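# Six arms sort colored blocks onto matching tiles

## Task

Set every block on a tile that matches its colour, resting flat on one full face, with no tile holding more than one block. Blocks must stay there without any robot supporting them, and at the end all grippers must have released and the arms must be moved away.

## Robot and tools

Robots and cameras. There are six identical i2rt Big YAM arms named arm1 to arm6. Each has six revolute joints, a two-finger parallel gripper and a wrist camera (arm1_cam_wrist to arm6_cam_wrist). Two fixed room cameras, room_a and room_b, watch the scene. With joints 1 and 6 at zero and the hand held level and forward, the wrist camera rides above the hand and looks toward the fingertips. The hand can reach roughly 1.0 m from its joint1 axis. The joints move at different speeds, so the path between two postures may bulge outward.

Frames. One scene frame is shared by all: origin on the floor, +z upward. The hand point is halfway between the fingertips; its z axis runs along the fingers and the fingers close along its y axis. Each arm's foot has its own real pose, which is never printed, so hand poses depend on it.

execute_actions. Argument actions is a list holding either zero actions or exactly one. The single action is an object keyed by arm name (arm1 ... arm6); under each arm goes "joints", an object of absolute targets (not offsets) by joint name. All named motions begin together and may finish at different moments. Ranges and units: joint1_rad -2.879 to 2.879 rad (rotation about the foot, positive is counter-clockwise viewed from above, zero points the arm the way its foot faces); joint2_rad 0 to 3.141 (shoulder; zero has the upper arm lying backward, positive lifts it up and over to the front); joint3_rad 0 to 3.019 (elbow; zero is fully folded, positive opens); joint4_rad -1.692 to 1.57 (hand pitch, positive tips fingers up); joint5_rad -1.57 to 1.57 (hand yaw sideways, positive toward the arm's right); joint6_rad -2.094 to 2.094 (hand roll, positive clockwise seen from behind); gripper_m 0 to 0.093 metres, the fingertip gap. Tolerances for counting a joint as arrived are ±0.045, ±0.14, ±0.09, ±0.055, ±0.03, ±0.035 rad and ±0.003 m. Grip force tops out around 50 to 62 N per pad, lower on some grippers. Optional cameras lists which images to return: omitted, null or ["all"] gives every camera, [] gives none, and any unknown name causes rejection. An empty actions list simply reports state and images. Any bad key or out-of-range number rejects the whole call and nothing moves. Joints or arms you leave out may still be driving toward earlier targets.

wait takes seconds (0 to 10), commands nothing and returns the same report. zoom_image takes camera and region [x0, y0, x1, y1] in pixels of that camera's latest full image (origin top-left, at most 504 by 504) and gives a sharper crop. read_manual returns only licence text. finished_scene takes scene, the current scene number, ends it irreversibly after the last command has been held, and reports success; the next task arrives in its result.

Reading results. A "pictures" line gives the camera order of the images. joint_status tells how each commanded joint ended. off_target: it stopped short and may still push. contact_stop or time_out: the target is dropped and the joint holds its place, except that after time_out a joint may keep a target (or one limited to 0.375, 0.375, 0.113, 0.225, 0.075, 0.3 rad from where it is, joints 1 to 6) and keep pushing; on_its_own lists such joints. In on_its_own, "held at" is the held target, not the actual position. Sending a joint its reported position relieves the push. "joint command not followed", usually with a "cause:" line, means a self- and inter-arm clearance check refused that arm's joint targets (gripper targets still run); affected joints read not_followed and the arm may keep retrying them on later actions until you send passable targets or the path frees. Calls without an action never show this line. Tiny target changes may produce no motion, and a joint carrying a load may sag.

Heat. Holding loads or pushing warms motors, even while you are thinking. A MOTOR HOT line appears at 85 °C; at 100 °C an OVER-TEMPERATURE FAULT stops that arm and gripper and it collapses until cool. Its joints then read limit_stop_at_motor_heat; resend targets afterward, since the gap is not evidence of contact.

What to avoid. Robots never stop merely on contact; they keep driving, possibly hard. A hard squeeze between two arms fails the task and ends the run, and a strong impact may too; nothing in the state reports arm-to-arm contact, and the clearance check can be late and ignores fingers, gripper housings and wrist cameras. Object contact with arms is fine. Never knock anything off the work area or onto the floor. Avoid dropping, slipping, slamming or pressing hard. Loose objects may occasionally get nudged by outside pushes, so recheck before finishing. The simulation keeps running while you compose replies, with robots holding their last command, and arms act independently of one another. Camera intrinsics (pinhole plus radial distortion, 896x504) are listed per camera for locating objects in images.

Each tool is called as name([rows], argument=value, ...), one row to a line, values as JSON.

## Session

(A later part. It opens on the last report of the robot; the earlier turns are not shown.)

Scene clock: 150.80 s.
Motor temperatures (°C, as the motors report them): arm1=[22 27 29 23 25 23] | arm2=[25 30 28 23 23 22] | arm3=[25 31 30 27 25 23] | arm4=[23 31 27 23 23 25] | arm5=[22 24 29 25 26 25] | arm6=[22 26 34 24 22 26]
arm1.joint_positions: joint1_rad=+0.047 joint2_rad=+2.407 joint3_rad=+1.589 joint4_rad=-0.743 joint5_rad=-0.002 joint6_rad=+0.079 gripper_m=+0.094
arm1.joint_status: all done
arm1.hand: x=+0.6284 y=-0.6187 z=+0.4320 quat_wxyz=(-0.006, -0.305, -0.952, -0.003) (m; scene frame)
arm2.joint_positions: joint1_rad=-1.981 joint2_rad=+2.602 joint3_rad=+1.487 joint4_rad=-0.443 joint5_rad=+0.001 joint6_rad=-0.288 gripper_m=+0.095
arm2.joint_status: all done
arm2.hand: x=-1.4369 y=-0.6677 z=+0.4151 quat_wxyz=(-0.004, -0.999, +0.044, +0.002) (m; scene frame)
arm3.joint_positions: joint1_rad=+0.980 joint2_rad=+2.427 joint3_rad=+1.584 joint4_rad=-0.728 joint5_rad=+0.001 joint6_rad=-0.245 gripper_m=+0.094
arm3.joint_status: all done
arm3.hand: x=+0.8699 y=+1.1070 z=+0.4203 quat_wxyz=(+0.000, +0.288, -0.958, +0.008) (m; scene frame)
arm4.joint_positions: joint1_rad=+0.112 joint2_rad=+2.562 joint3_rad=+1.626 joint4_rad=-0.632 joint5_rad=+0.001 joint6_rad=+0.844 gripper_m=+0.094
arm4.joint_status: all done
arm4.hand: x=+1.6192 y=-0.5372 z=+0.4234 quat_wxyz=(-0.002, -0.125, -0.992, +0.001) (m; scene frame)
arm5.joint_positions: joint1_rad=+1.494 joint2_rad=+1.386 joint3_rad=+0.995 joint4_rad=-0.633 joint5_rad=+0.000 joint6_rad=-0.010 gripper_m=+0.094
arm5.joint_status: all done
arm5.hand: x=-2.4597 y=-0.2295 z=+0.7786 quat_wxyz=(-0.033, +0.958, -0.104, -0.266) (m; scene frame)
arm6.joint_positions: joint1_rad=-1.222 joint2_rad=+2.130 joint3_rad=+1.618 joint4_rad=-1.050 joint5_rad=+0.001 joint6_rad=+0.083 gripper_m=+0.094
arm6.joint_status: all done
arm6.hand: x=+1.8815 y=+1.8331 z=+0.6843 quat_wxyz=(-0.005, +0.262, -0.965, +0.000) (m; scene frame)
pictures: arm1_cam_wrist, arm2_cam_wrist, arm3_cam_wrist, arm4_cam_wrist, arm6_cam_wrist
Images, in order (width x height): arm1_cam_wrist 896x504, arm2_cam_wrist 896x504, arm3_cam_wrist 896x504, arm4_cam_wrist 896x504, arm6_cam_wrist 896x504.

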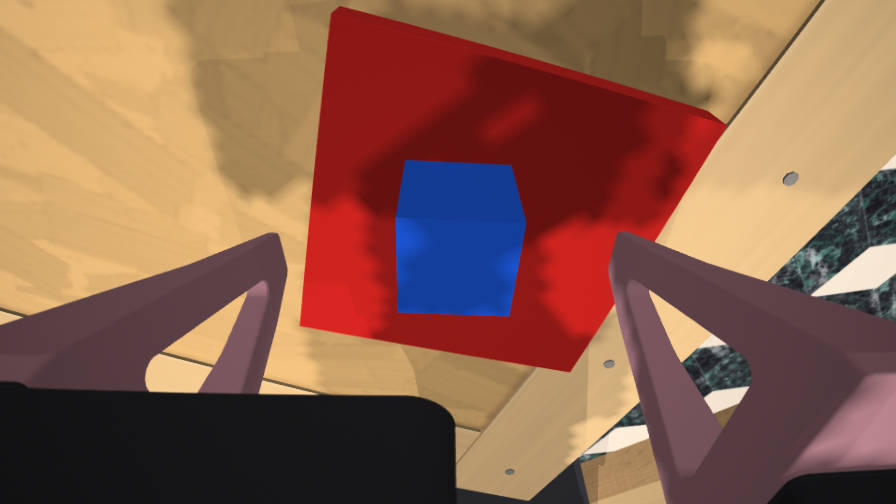

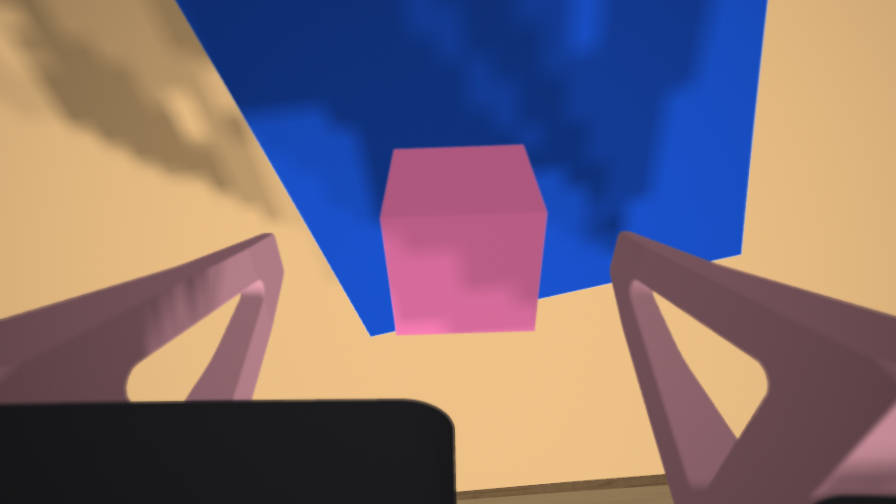

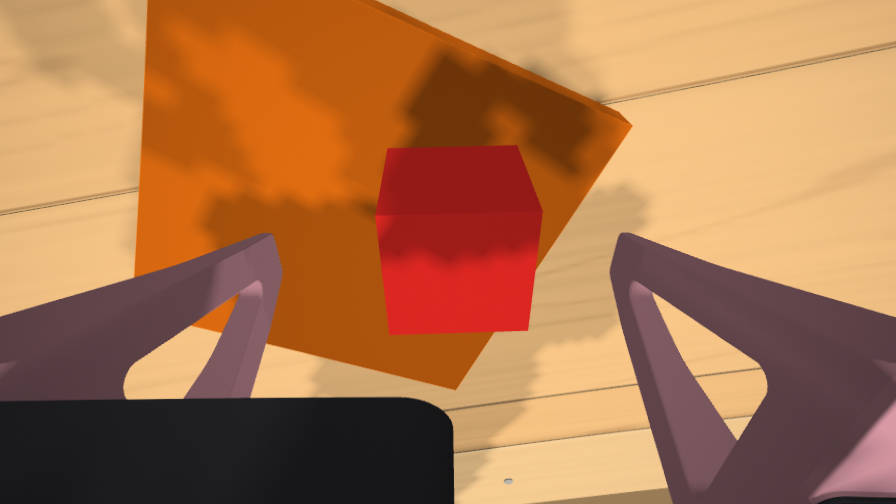

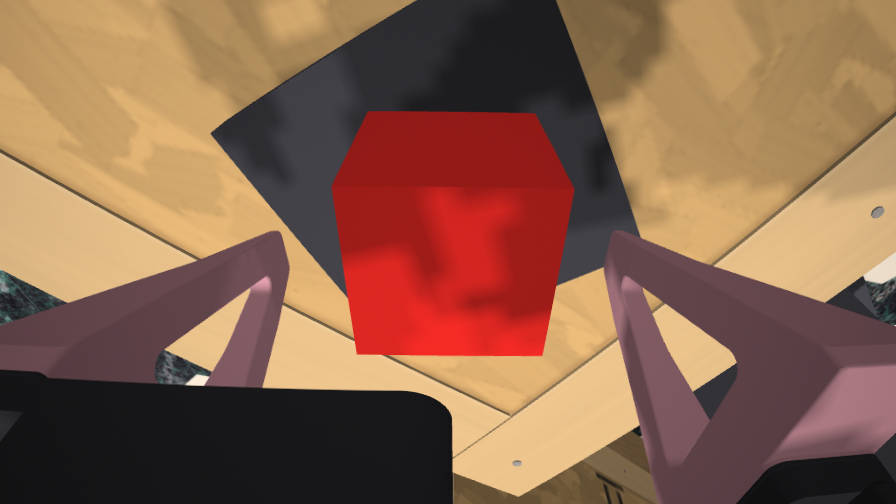

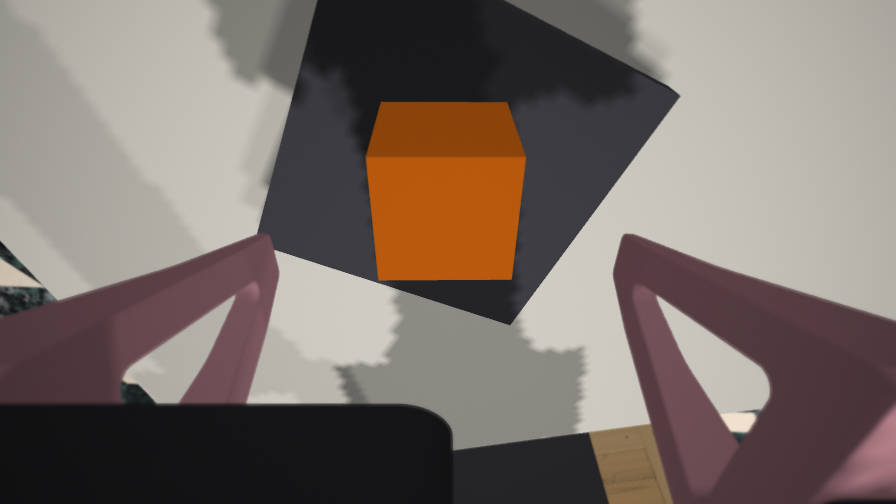

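execute_actions([
  {"arm1":{"joints":{"joint2_rad":2.432,"joint4_rad":-0.712}},"arm2":{"joints":{"joint4_rad":-0.40}},"arm3":{"joints":{"joint2_rad":2.43,"joint4_rad":-0.70}},"arm4":{"joints":{"joint1_rad":0.088,"joint4_rad":-0.595}},"arm5":{"joints":{"joint1_rad":1.0}},"arm6":{"joints":{"joint2_rad":2.177,"joint3_rad":1.584,"joint4_rad":-0.958}}},
], cameras=["arm6_cam_wrist"])

execute_actions([
  {"arm1":{"joints":{"gripper_m":0.02}},"arm2":{"joints":{"gripper_m":0.02}},"arm3":{"joints":{"gripper_m":0.025}},"arm4":{"joints":{"gripper_m":0.035}},"arm5":{"joints":{"joint1_rad":0.6}},"arm6":{"joints":{"gripper_m":0.03}}},
], cameras=["arm1_cam_wrist","arm2_cam_wrist","arm3_cam_wrist","arm4_cam_wrist","arm6_cam_wrist"])

Scene clock: 181.10 s.
Motor temperatures (°C, as the motors report them): arm1=[22 27 28 23 25 23] | arm2=[25 30 27 23 23 22] | arm3=[25 31 28 27 25 23] | arm4=[23 32 26 23 23 25] | arm5=[22 24 29 25 26 25] | arm6=[22 27 31 24 22 26]
arm1.joint_positions: joint1_rad=+0.047 joint2_rad=+2.407 joint3_rad=+1.589 joint4_rad=-0.721 joint5_rad=-0.002 joint6_rad=+0.079 gripper_m=+0.094
arm1.joint_status: all done
arm1.hand: x=+0.6330 y=-0.6214 z=+0.4321 quat_wxyz=(-0.016, -0.305, -0.952, +0.000) (m; scene frame)
arm2.joint_positions: joint1_rad=-1.981 joint2_rad=+2.602 joint3_rad=+1.487 joint4_rad=-0.416 joint5_rad=+0.001 joint6_rad=-0.288 gripper_m=+0.095
arm2.joint_status: all done
arm2.hand: x=-1.4431 y=-0.6652 z=+0.4152 quat_wxyz=(+0.001, -0.999, +0.044, +0.015) (m; scene frame)
arm3.joint_positions: joint1_rad=+0.980 joint2_rad=+2.427 joint3_rad=+1.584 joint4_rad=-0.716 joint5_rad=+0.001 joint6_rad=-0.245 gripper_m=+0.094
arm3.joint_status: all done
arm3.hand: x=+0.8728 y=+1.1080 z=+0.4203 quat_wxyz=(-0.006, +0.288, -0.958, +0.008) (m; scene frame)
arm4.joint_positions: joint1_rad=+0.100 joint2_rad=+2.562 joint3_rad=+1.626 joint4_rad=-0.605 joint5_rad=+0.001 joint6_rad=+0.845 gripper_m=+0.094
arm4.joint_status: all done
arm4.hand: x=+1.6287 y=-0.5398 z=+0.4235 quat_wxyz=(-0.012, -0.131, -0.991, -0.008) (m; scene frame)
arm5.joint_positions: joint1_rad=+0.993 joint2_rad=+1.386 joint3_rad=+0.995 joint4_rad=-0.633 joint5_rad=+0.001 joint6_rad=-0.010 gripper_m=+0.094
arm5.joint_status: all done
arm5.hand: x=-2.3456 y=-0.0093 z=+0.7792 quat_wxyz=(-0.099, +0.902, -0.338, -0.250) (m; scene frame)
arm6.joint_positions: joint1_rad=-1.222 joint2_rad=+2.178 joint3_rad=+1.590 joint4_rad=-0.971 joint5_rad=+0.001 joint6_rad=+0.083 gripper_m=+0.094
arm6.joint_status: all done
arm6.hand: x=+1.8806 y=+1.8323 z=+0.6470 quat_wxyz=(-0.007, +0.262, -0.965, -0.001) (m; scene frame)
pictures: arm6_cam_wrist
Images, in order (width x height): arm6_cam_wrist 896x504.

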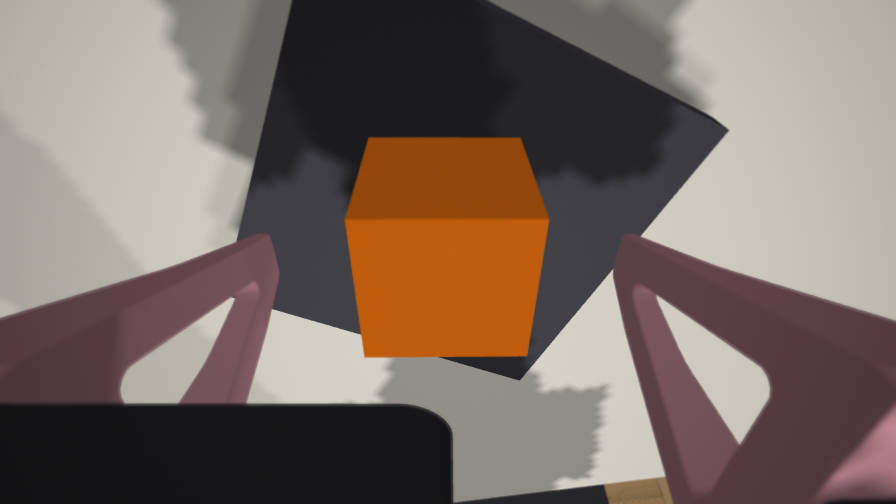

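Scene clock: 182.33 s.
Motor temperatures (°C, as the motors report them): arm1=[22 27 28 23 25 23] | arm2=[25 30 27 23 23 22] | arm3=[25 31 28 27 25 23] | arm4=[23 32 26 23 23 25] | arm5=[22 24 29 25 26 25] | arm6=[22 27 31 24 22 26]
arm1.joint_positions: joint1_rad=+0.047 joint2_rad=+2.407 joint3_rad=+1.589 joint4_rad=-0.721 joint5_rad=-0.002 joint6_rad=+0.079 gripper_m=+0.031
arm1.joint_status: gripper_m off_target (ended at +0.031, target +0.020)
arm1.hand: x=+0.6329 y=-0.6215 z=+0.4321 quat_wxyz=(-0.016, -0.305, -0.952, +0.000) (m; scene frame)
arm2.joint_positions: joint1_rad=-1.981 joint2_rad=+2.602 joint3_rad=+1.487 joint4_rad=-0.416 joint5_rad=+0.001 joint6_rad=-0.288 gripper_m=+0.031
arm2.joint_status: gripper_m off_target (ended at +0.031, target +0.020)
arm2.hand: x=-1.4432 y=-0.6652 z=+0.4152 quat_wxyz=(+0.000, -0.999, +0.044, +0.015) (m; scene frame)
arm3.joint_positions: joint1_rad=+0.980 joint2_rad=+2.427 joint3_rad=+1.584 joint4_rad=-0.716 joint5_rad=+0.001 joint6_rad=-0.246 gripper_m=+0.037
arm3.joint_status: gripper_m off_target (ended at +0.037, target +0.025)
arm3.hand: x=+0.8729 y=+1.1081 z=+0.4203 quat_wxyz=(-0.006, +0.288, -0.958, +0.008) (m; scene frame)
arm4.joint_positions: joint1_rad=+0.100 joint2_rad=+2.562 joint3_rad=+1.626 joint4_rad=-0.605 joint5_rad=+0.001 joint6_rad=+0.845 gripper_m=+0.047
arm4.joint_status: gripper_m off_target (ended at +0.047, target +0.035)
arm4.hand: x=+1.6288 y=-0.5398 z=+0.4236 quat_wxyz=(-0.012, -0.131, -0.991, -0.008) (m; scene frame)
arm5.joint_positions: joint1_rad=+0.594 joint2_rad=+1.386 joint3_rad=+0.995 joint4_rad=-0.633 joint5_rad=+0.001 joint6_rad=-0.009 gripper_m=+0.094
arm5.joint_status: all done
arm5.hand: x=-2.1870 y=+0.1095 z=+0.7800 quat_wxyz=(-0.147, +0.817, -0.510, -0.226) (m; scene frame)
arm6.joint_positions: joint1_rad=-1.222 joint2_rad=+2.178 joint3_rad=+1.590 joint4_rad=-0.970 joint5_rad=+0.001 joint6_rad=+0.082 gripper_m=+0.047
arm6.joint_status: gripper_m off_target (ended at +0.047, target +0.030)
arm6.hand: x=+1.8807 y=+1.8323 z=+0.6470 quat_wxyz=(-0.007, +0.263, -0.965, -0.001) (m; scene frame)
pictures: arm1_cam_wrist, arm2_cam_wrist, arm3_cam_wrist, arm4_cam_wrist, arm6_cam_wrist
Images, in order (width x height): arm1_cam_wrist 896x504, arm2_cam_wrist 896x504, arm3_cam_wrist 896x504, arm4_cam_wrist 896x504, arm6_cam_wrist 896x504.

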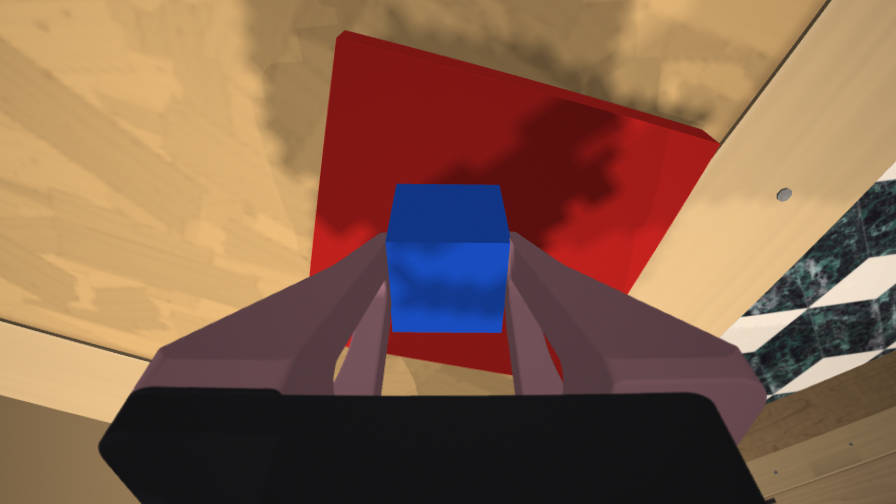

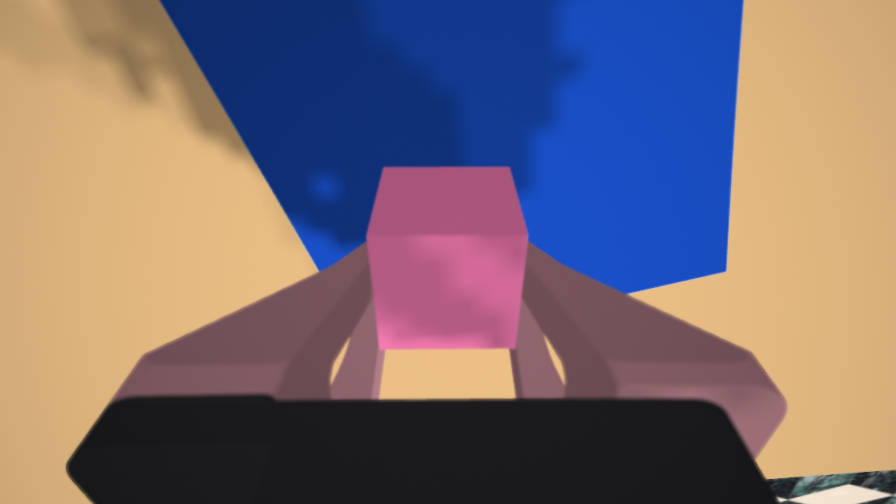

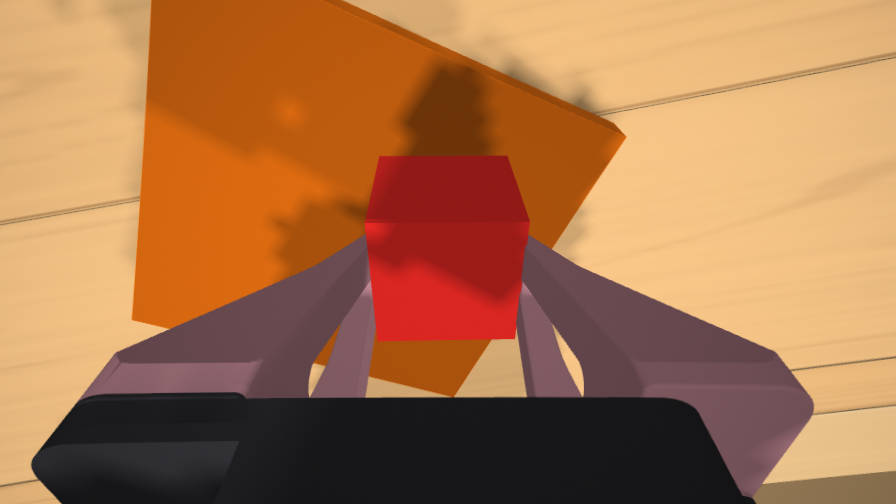

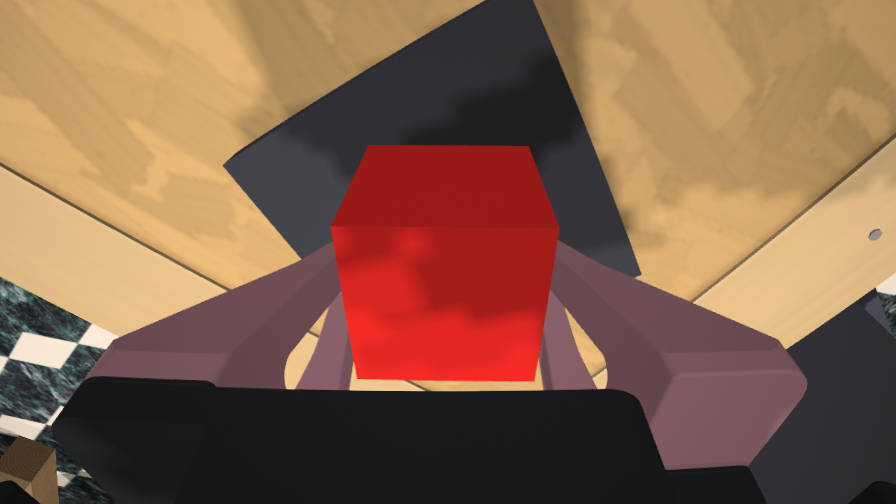

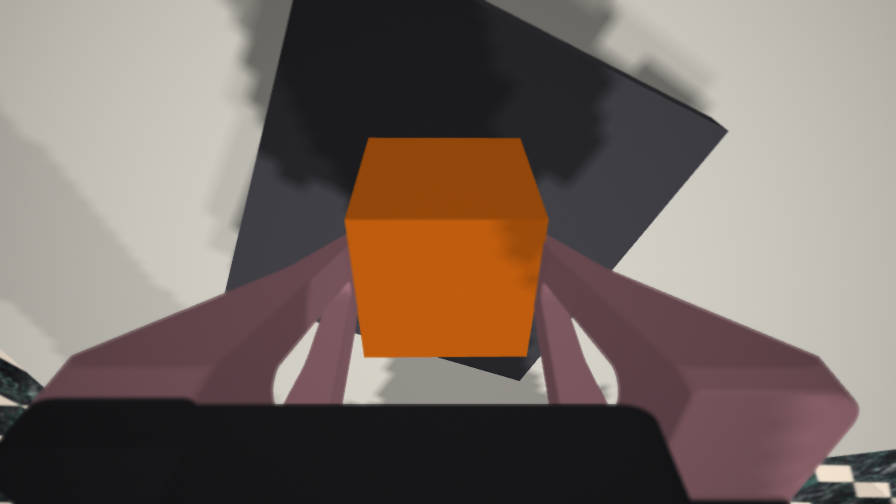

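execute_actions([
  {"arm1":{"joints":{"gripper_m":0.07}},"arm2":{"joints":{"joint2_rad":2.25,"joint3_rad":1.35}},"arm3":{"joints":{"joint2_rad":2.1,"joint3_rad":1.45}},"arm4":{"joints":{"joint2_rad":2.25,"joint3_rad":1.5}},"arm5":{"joints":{"joint1_rad":0.2}},"arm6":{"joints":{"joint2_rad":1.9,"joint3_rad":1.5}}},
], cameras=[])

execute_actions([
  {"arm1":{"joints":{"joint2_rad":2.445}},"arm2":{"joints":{"joint1_rad":0.5,"joint2_rad":0.874,"joint3_rad":0.45,"joint4_rad":-0.42,"joint6_rad":0}},"arm3":{"joints":{"joint1_rad":-1.05,"joint2_rad":1.3,"joint3_rad":0.72,"joint4_rad":-0.27,"joint6_rad":0}},"arm4":{"joints":{"joint1_rad":1.3,"joint2_rad":1.7,"joint3_rad":1.1,"joint4_rad":-0.9}},"arm5":{"joints":{"joint1_rad":-1.0}},"arm6":{"joints":{"joint1_rad":0.9,"joint2_rad":1.8}}},
], cameras=["arm1_cam_wrist","arm2_cam_wrist","arm3_cam_wrist","room_a"])

Scene clock: 209.93 s.
Motor temperatures (°C, as the motors report them): arm1=[22 27 28 23 25 23] | arm2=[25 30 27 23 23 22] | arm3=[25 32 28 27 25 23] | arm4=[23 32 26 23 23 25] | arm5=[22 24 30 25 26 25] | arm6=[22 27 31 24 22 26]
arm1.joint_positions: joint1_rad=+0.047 joint2_rad=+2.407 joint3_rad=+1.589 joint4_rad=-0.721 joint5_rad=-0.002 joint6_rad=+0.080 gripper_m=+0.070
arm1.joint_status: all done
arm1.hand: x=+0.6329 y=-0.6215 z=+0.4321 quat_wxyz=(-0.016, -0.305, -0.952, +0.000) (m; scene frame)
arm2.joint_positions: joint1_rad=-1.981 joint2_rad=+2.236 joint3_rad=+1.347 joint4_rad=-0.406 joint5_rad=+0.001 joint6_rad=-0.288 gripper_m=+0.031
arm2.joint_status: all done
arm2.hand: x=-1.4978 y=-0.6418 z=+0.5903 quat_wxyz=(+0.039, -0.990, +0.044, +0.127) (m; scene frame)
arm3.joint_positions: joint1_rad=+0.980 joint2_rad=+2.107 joint3_rad=+1.440 joint4_rad=-0.709 joint5_rad=+0.001 joint6_rad=-0.246 gripper_m=+0.037
arm3.joint_status: all done
arm3.hand: x=+0.8836 y=+1.1143 z=+0.5679 quat_wxyz=(-0.097, +0.288, -0.953, +0.004) (m; scene frame)
arm4.joint_positions: joint1_rad=+0.100 joint2_rad=+2.249 joint3_rad=+1.487 joint4_rad=-0.599 joint5_rad=+0.001 joint6_rad=+0.846 gripper_m=+0.047
arm4.joint_status: all done
arm4.hand: x=+1.6539 y=-0.5228 z=+0.5743 quat_wxyz=(-0.080, -0.130, -0.986, -0.067) (m; scene frame)
arm5.joint_positions: joint1_rad=+0.194 joint2_rad=+1.386 joint3_rad=+0.995 joint4_rad=-0.633 joint5_rad=+0.001 joint6_rad=-0.009 gripper_m=+0.094
arm5.joint_status: all done
arm5.hand: x=-1.9941 y=+0.1573 z=+0.7808 quat_wxyz=(-0.189, +0.699, -0.662, -0.193) (m; scene frame)
arm6.joint_positions: joint1_rad=-1.222 joint2_rad=+1.905 joint3_rad=+1.486 joint4_rad=-0.962 joint5_rad=+0.001 joint6_rad=+0.082 gripper_m=+0.047
arm6.joint_status: all done
arm6.hand: x=+1.8731 y=+1.8275 z=+0.7714 quat_wxyz=(-0.090, +0.262, -0.960, -0.031) (m; scene frame)
pictures: none
No camera images: the call's "cameras" was empty. Leave "cameras" out to get every camera's image.

Scene clock: 212.27 s.
Motor temperatures (°C, as the motors report them): arm1=[22 27 28 23 25 23] | arm2=[25 30 27 23 23 22] | arm3=[25 31 28 27 25 23] | arm4=[23 32 26 23 23 25] | arm5=[22 24 30 25 26 25] | arm6=[22 27 31 24 22 26]
arm1.joint_positions: joint1_rad=+0.047 joint2_rad=+2.418 joint3_rad=+1.589 joint4_rad=-0.721 joint5_rad=-0.002 joint6_rad=+0.080 gripper_m=+0.070
arm1.joint_status: all done
arm1.hand: x=+0.6299 y=-0.6197 z=+0.4255 quat_wxyz=(-0.011, -0.305, -0.952, -0.001) (m; scene frame)
arm2.joint_positions: joint1_rad=+0.494 joint2_rad=+0.874 joint3_rad=+0.453 joint4_rad=-0.408 joint5_rad=-0.001 joint6_rad=-0.014 gripper_m=+0.031
arm2.joint_status: all done
arm2.hand: x=-0.7515 y=-1.1639 z=+0.8751 quat_wxyz=(-0.319, -0.457, -0.809, +0.186) (m; scene frame)
arm3.joint_positions: joint1_rad=-1.052 joint2_rad=+1.315 joint3_rad=+0.730 joint4_rad=-0.287 joint5_rad=+0.001 joint6_rad=-0.014 gripper_m=+0.037
arm3.joint_status: all done
arm3.hand: x=+0.2389 y=+0.4461 z=+0.7461 quat_wxyz=(-0.231, -0.698, -0.625, +0.262) (m; scene frame)
arm4.joint_positions: joint1_rad=+1.302 joint2_rad=+1.693 joint3_rad=+1.100 joint4_rad=-0.892 joint5_rad=+0.000 joint6_rad=+0.846 gripper_m=+0.047
arm4.joint_status: all done
arm4.hand: x=+1.0190 y=-0.4114 z=+0.7347 quat_wxyz=(-0.010, +0.452, -0.891, -0.040) (m; scene frame)
arm5.joint_positions: joint1_rad=-1.005 joint2_rad=+1.386 joint3_rad=+0.995 joint4_rad=-0.633 joint5_rad=+0.001 joint6_rad=-0.009 gripper_m=+0.094
arm5.joint_status: all done
arm5.hand: x=-1.5153 y=-0.1404 z=+0.7824 quat_wxyz=(-0.266, +0.203, -0.941, -0.054) (m; scene frame)
arm6.joint_positions: joint1_rad=+0.903 joint2_rad=+1.816 joint3_rad=+1.486 joint4_rad=-0.961 joint5_rad=-0.001 joint6_rad=+0.081 gripper_m=+0.047
arm6.joint_status: all done
arm6.hand: x=+0.8176 y=+1.7183 z=+0.8204 quat_wxyz=(-0.022, +0.962, -0.237, -0.136) (m; scene frame)
pictures: arm1_cam_wrist, arm2_cam_wrist, arm3_cam_wrist, room_a
Images, in order (width x height): arm1_cam_wrist 896x504, arm2_cam_wrist 896x504, arm3_cam_wrist 896x504, room_a 896x504.

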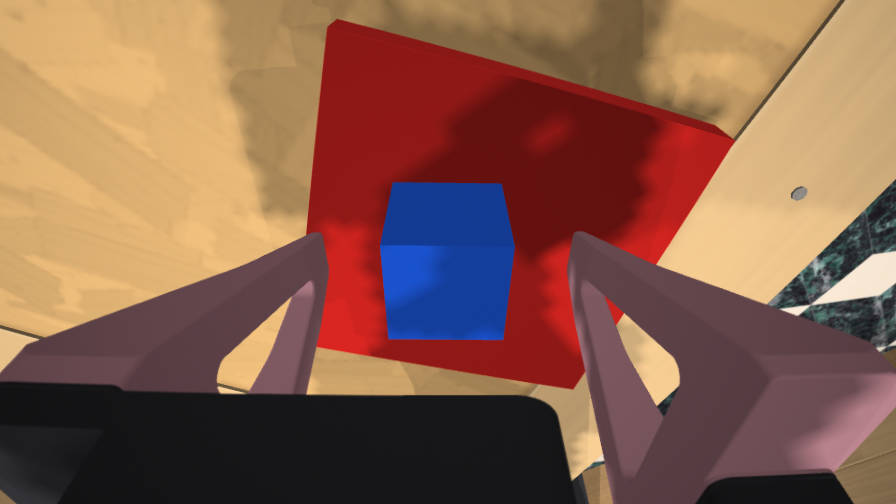

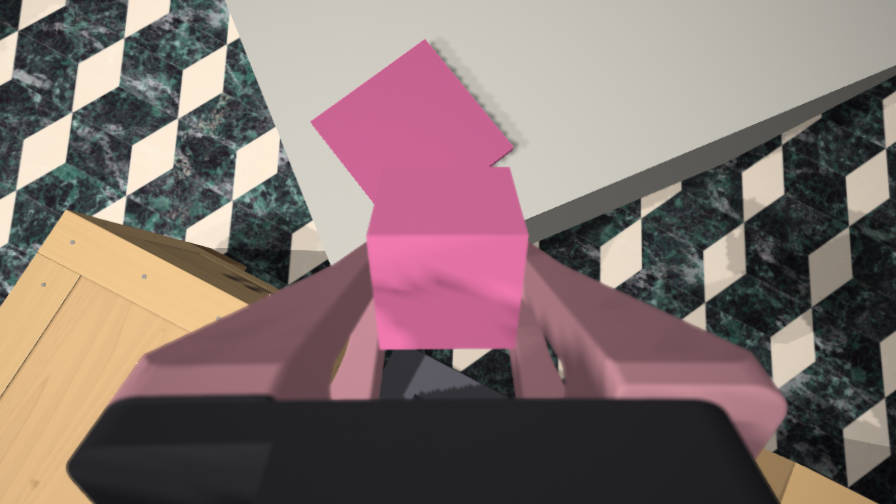

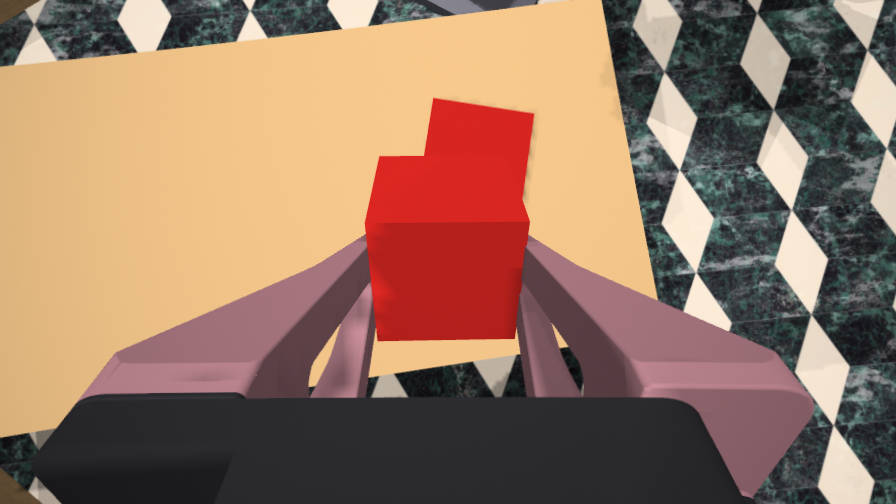

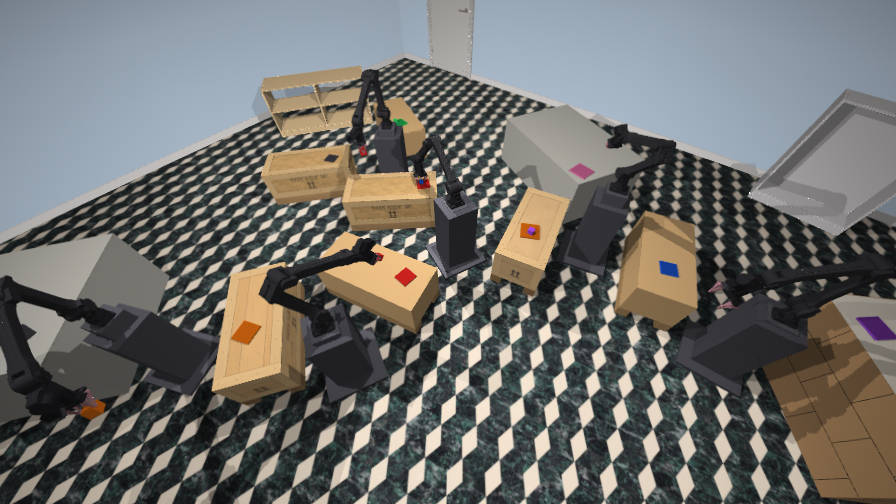

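execute_actions([
  {"arm1":{"joints":{"gripper_m":0.02}},"arm2":{"joints":{"joint1_rad":0.561,"joint2_rad":1.877,"joint3_rad":1.13,"joint4_rad":-0.76}},"arm3":{"joints":{"joint1_rad":-1.105,"joint2_rad":2.335,"joint3_rad":1.595,"joint4_rad":-0.77}},"arm6":{"joints":{"joint1_rad":1.875,"joint2_rad":2.5,"joint3_rad":1.805,"joint4_rad":-0.795}}},
], cameras=["arm1_cam_wrist","arm2_cam_wrist","arm3_cam_wrist","arm6_cam_wrist"])

Scene clock: 231.40 s.
Motor temperatures (°C, as the motors report them): arm1=[22 28 28 23 25 23] | arm2=[25 28 30 23 23 22] | arm3=[25 31 29 27 25 23] | arm4=[23 31 26 23 23 25] | arm5=[22 24 30 25 26 25] | arm6=[22 27 33 24 22 26]
arm1.joint_positions: joint1_rad=+0.047 joint2_rad=+2.418 joint3_rad=+1.589 joint4_rad=-0.721 joint5_rad=-0.002 joint6_rad=+0.080 gripper_m=+0.031
arm1.joint_status: gripper_m off_target (ended at +0.031, target +0.020)
arm1.hand: x=+0.6299 y=-0.6197 z=+0.4255 quat_wxyz=(-0.011, -0.305, -0.952, -0.001) (m; scene frame)
arm2.joint_positions: joint1_rad=+0.555 joint2_rad=+1.887 joint3_rad=+1.092 joint4_rad=-0.749 joint5_rad=-0.001 joint6_rad=-0.013 gripper_m=+0.031
arm2.joint_status: all done
arm2.hand: x=-0.6590 y=-1.2651 z=+0.7007 quat_wxyz=(-0.018, -0.465, -0.885, +0.010) (m; scene frame)
arm3.joint_positions: joint1_rad=-1.106 joint2_rad=+2.356 joint3_rad=+1.549 joint4_rad=-0.760 joint5_rad=+0.001 joint6_rad=-0.014 gripper_m=+0.037
arm3.joint_status: all done
arm3.hand: x=+0.1918 y=+0.3131 z=+0.4618 quat_wxyz=(-0.008, -0.762, -0.648, +0.005) (m; scene frame)
arm4.joint_positions: joint1_rad=+1.302 joint2_rad=+1.693 joint3_rad=+1.100 joint4_rad=-0.892 joint5_rad=+0.000 joint6_rad=+0.846 gripper_m=+0.047
arm4.joint_status: not commanded
arm4.hand: x=+1.0190 y=-0.4114 z=+0.7347 quat_wxyz=(-0.010, +0.452, -0.891, -0.040) (m; scene frame)
arm5.joint_positions: joint1_rad=-1.005 joint2_rad=+1.386 joint3_rad=+0.995 joint4_rad=-0.633 joint5_rad=+0.001 joint6_rad=-0.009 gripper_m=+0.094
arm5.joint_status: not commanded
arm5.hand: x=-1.5153 y=-0.1404 z=+0.7824 quat_wxyz=(-0.266, +0.203, -0.941, -0.054) (m; scene frame)
arm6.joint_positions: joint1_rad=+1.876 joint2_rad=+2.525 joint3_rad=+1.788 joint4_rad=-0.791 joint5_rad=-0.002 joint6_rad=+0.079 gripper_m=+0.047
arm6.joint_status: all done
arm6.hand: x=+0.8198 y=+1.1207 z=+0.4921 quat_wxyz=(+0.009, +0.970, +0.243, -0.019) (m; scene frame)
pictures: arm1_cam_wrist, arm2_cam_wrist, arm3_cam_wrist, arm6_cam_wrist
Images, in order (width x height): arm1_cam_wrist 896x504, arm2_cam_wrist 896x504, arm3_cam_wrist 896x504, arm6_cam_wrist 896x504.

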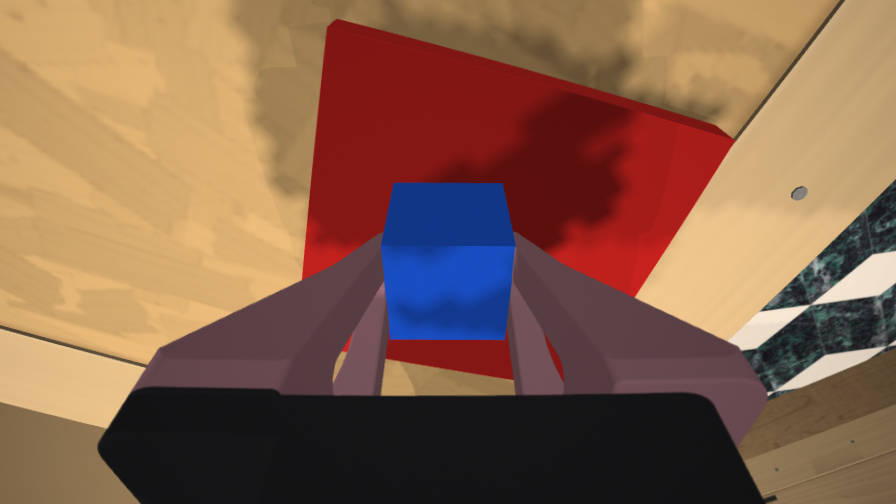

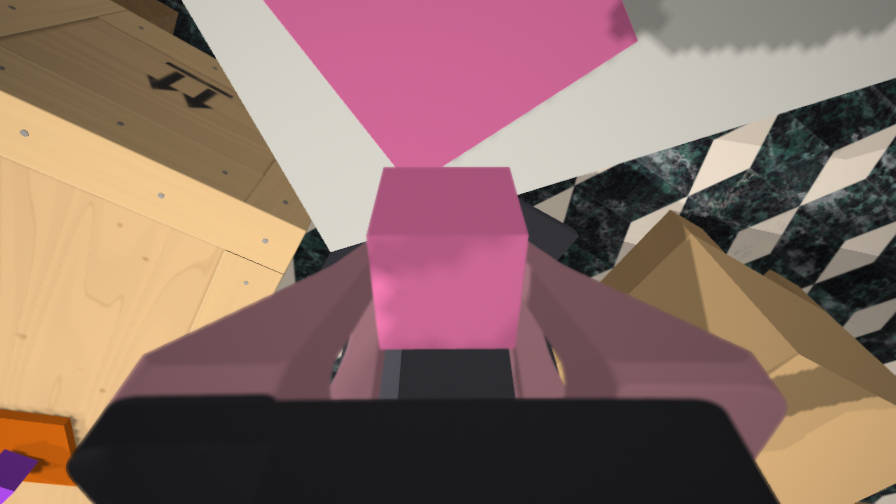

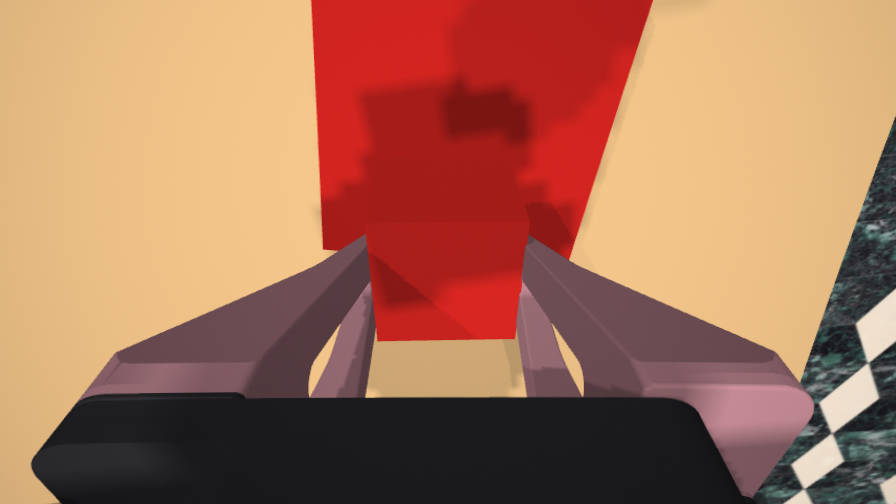

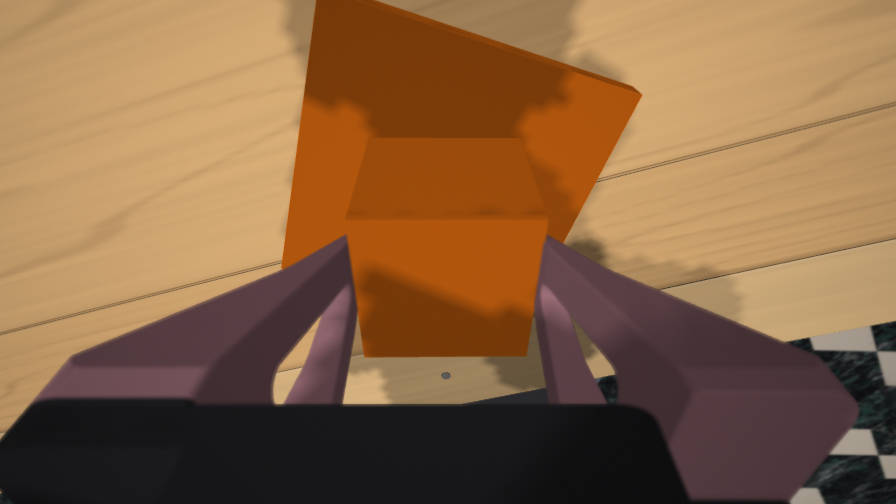

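execute_actions([
  {"arm1":{"joints":{"joint2_rad":2.05,"joint3_rad":1.4}},"arm2":{"joints":{"joint2_rad":2.17,"joint3_rad":1.245,"joint4_rad":-0.552}},"arm3":{"joints":{"joint2_rad":2.415,"joint3_rad":1.683,"joint4_rad":-0.79}},"arm6":{"joints":{"joint2_rad":2.595,"joint3_rad":1.80,"joint4_rad":-0.725}}},
], cameras=["arm2_cam_wrist","arm3_cam_wrist","arm6_cam_wrist"])

Scene clock: 257.67 s.
Motor temperatures (°C, as the motors report them): arm1=[22 28 28 23 25 23] | arm2=[25 29 31 23 23 22] | arm3=[25 32 31 27 25 23] | arm4=[23 31 27 23 23 25] | arm5=[22 25 30 25 26 25] | arm6=[22 29 32 24 22 26]
arm1.joint_positions: joint1_rad=+0.047 joint2_rad=+2.032 joint3_rad=+1.390 joint4_rad=-0.714 joint5_rad=-0.002 joint6_rad=+0.080 gripper_m=+0.031
arm1.joint_status: all done
arm1.hand: x=+0.6255 y=-0.6182 z=+0.5932 quat_wxyz=(-0.105, -0.303, -0.947, +0.021) (m; scene frame)
arm2.joint_positions: joint1_rad=+0.555 joint2_rad=+2.184 joint3_rad=+1.233 joint4_rad=-0.565 joint5_rad=-0.001 joint6_rad=-0.013 gripper_m=+0.031
arm2.joint_status: all done
arm2.hand: x=-0.6292 y=-1.3101 z=+0.5954 quat_wxyz=(-0.030, -0.465, -0.885, +0.017) (m; scene frame)
arm3.joint_positions: joint1_rad=-1.106 joint2_rad=+2.412 joint3_rad=+1.641 joint4_rad=-0.779 joint5_rad=+0.001 joint6_rad=-0.014 gripper_m=+0.037
arm3.joint_status: all done
arm3.hand: x=+0.1873 y=+0.2875 z=+0.4540 quat_wxyz=(-0.014, -0.762, -0.648, +0.012) (m; scene frame)
arm4.joint_positions: joint1_rad=+1.302 joint2_rad=+1.693 joint3_rad=+1.100 joint4_rad=-0.892 joint5_rad=+0.000 joint6_rad=+0.846 gripper_m=+0.047
arm4.joint_status: not commanded
arm4.hand: x=+1.0190 y=-0.4114 z=+0.7347 quat_wxyz=(-0.010, +0.452, -0.891, -0.040) (m; scene frame)
arm5.joint_positions: joint1_rad=-1.005 joint2_rad=+1.386 joint3_rad=+0.995 joint4_rad=-0.633 joint5_rad=+0.001 joint6_rad=-0.009 gripper_m=+0.094
arm5.joint_status: not commanded
arm5.hand: x=-1.5153 y=-0.1404 z=+0.7824 quat_wxyz=(-0.266, +0.203, -0.941, -0.054) (m; scene frame)
arm6.joint_positions: joint1_rad=+1.876 joint2_rad=+2.594 joint3_rad=+1.788 joint4_rad=-0.732 joint5_rad=-0.002 joint6_rad=+0.079 gripper_m=+0.047
arm6.joint_status: all done
arm6.hand: x=+0.8291 y=+1.1265 z=+0.4482 quat_wxyz=(+0.007, +0.970, +0.243, -0.014) (m; scene frame)
pictures: arm2_cam_wrist, arm3_cam_wrist, arm6_cam_wrist
Images, in order (width x height): arm2_cam_wrist 896x504, arm3_cam_wrist 896x504, arm6_cam_wrist 896x504.

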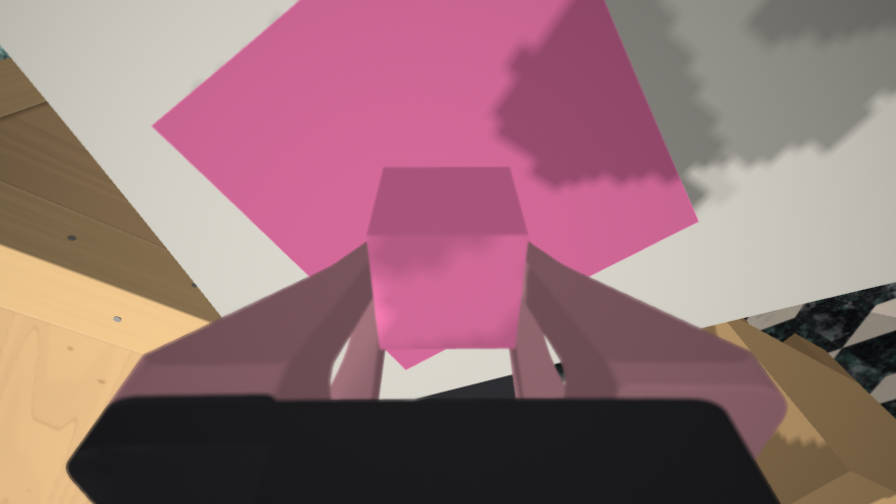

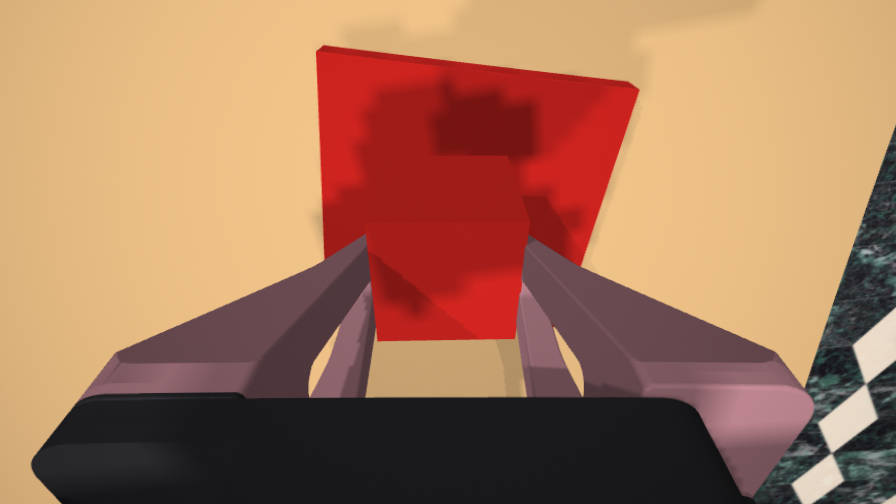

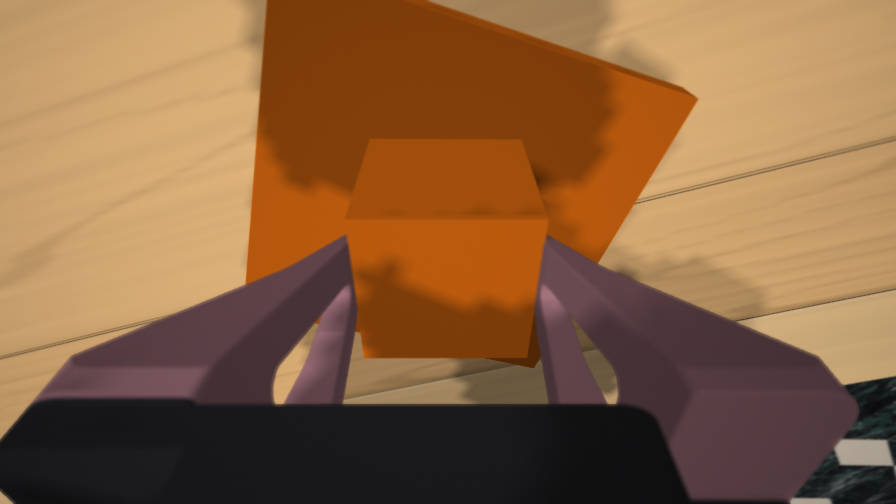

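execute_actions([
  {"arm1":{"joints":{"joint1_rad":-1.2,"joint2_rad":1.3,"joint3_rad":0.72,"joint4_rad":-0.27,"joint6_rad":0}},"arm2":{"joints":{"joint2_rad":2.245,"joint4_rad":-0.505}},"arm3":{"joints":{"joint2_rad":2.452,"joint4_rad":-0.755}},"arm6":{"joints":{"joint2_rad":2.62}}},
], cameras=["arm2_cam_wrist","arm3_cam_wrist","arm6_cam_wrist"])

Scene clock: 269.27 s.
Motor temperatures (°C, as the motors report them): arm1=[22 28 29 23 25 23] | arm2=[25 30 30 23 23 22] | arm3=[25 33 31 27 25 23] | arm4=[23 31 27 23 23 25] | arm5=[22 25 31 25 26 25] | arm6=[22 29 32 24 22 26]
arm1.joint_positions: joint1_rad=-1.201 joint2_rad=+1.307 joint3_rad=+0.713 joint4_rad=-0.278 joint5_rad=+0.001 joint6_rad=+0.011 gripper_m=+0.031
arm1.joint_status: all done
arm1.hand: x=+0.0019 y=-0.7577 z=+0.7321 quat_wxyz=(-0.214, -0.737, -0.584, +0.263) (m; scene frame)
arm2.joint_positions: joint1_rad=+0.555 joint2_rad=+2.237 joint3_rad=+1.233 joint4_rad=-0.520 joint5_rad=-0.001 joint6_rad=-0.013 gripper_m=+0.031
arm2.joint_status: all done
arm2.hand: x=-0.6316 y=-1.3066 z=+0.5690 quat_wxyz=(-0.027, -0.465, -0.885, +0.015) (m; scene frame)
arm3.joint_positions: joint1_rad=-1.106 joint2_rad=+2.457 joint3_rad=+1.641 joint4_rad=-0.770 joint5_rad=+0.001 joint6_rad=-0.014 gripper_m=+0.037
arm3.joint_status: all done
arm3.hand: x=+0.1896 y=+0.2993 z=+0.4268 quat_wxyz=(-0.002, -0.762, -0.648, -0.002) (m; scene frame)
arm4.joint_positions: joint1_rad=+1.302 joint2_rad=+1.693 joint3_rad=+1.100 joint4_rad=-0.892 joint5_rad=+0.000 joint6_rad=+0.846 gripper_m=+0.047
arm4.joint_status: not commanded
arm4.hand: x=+1.0190 y=-0.4114 z=+0.7347 quat_wxyz=(-0.010, +0.452, -0.891, -0.040) (m; scene frame)
arm5.joint_positions: joint1_rad=-1.005 joint2_rad=+1.386 joint3_rad=+0.995 joint4_rad=-0.633 joint5_rad=+0.001 joint6_rad=-0.009 gripper_m=+0.094
arm5.joint_status: not commanded
arm5.hand: x=-1.5153 y=-0.1404 z=+0.7824 quat_wxyz=(-0.266, +0.203, -0.941, -0.054) (m; scene frame)
arm6.joint_positions: joint1_rad=+1.876 joint2_rad=+2.595 joint3_rad=+1.788 joint4_rad=-0.732 joint5_rad=-0.002 joint6_rad=+0.079 gripper_m=+0.047
arm6.joint_status: all done
arm6.hand: x=+0.8292 y=+1.1266 z=+0.4480 quat_wxyz=(+0.007, +0.970, +0.243, -0.014) (m; scene frame)
pictures: arm2_cam_wrist, arm3_cam_wrist, arm6_cam_wrist
Images, in order (width x height): arm2_cam_wrist 896x504, arm3_cam_wrist 896x504, arm6_cam_wrist 896x504.

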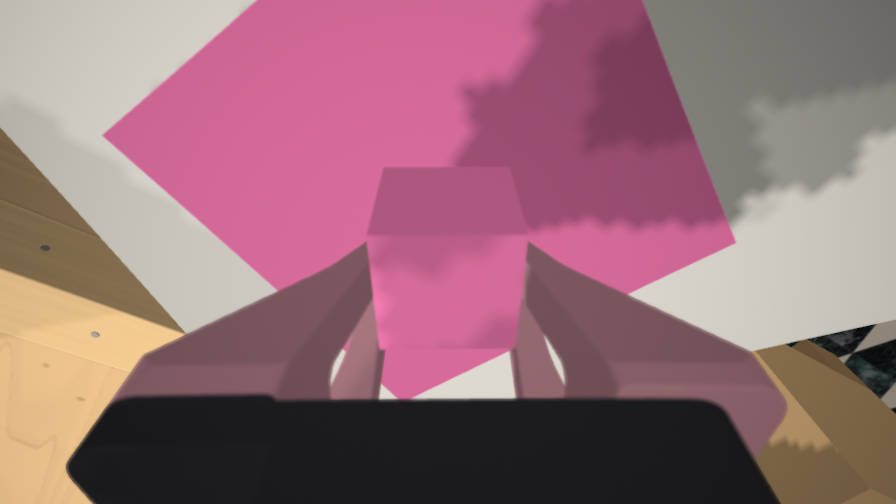

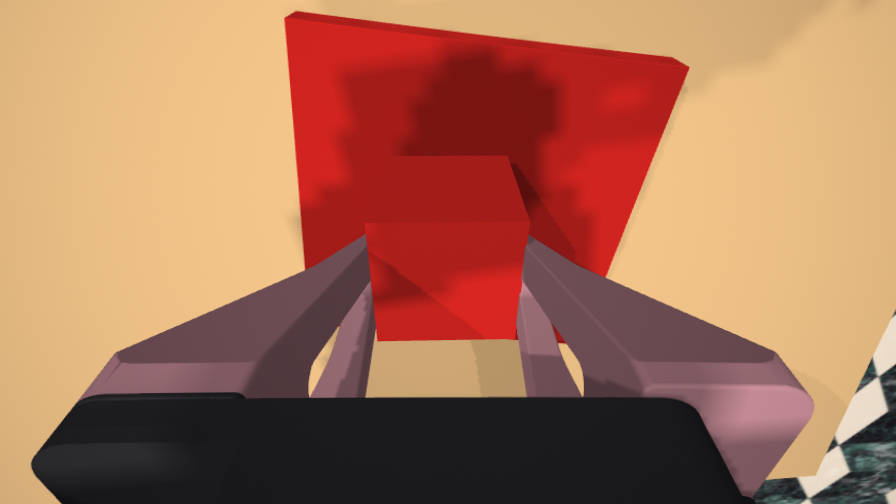

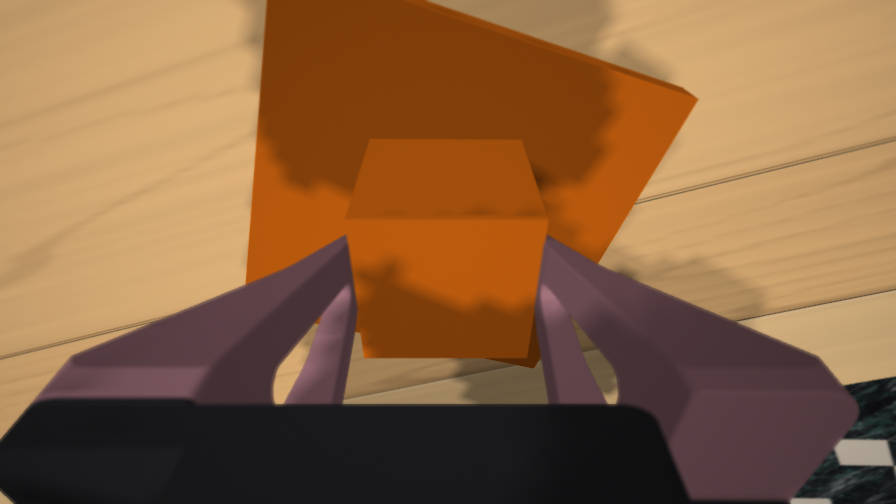

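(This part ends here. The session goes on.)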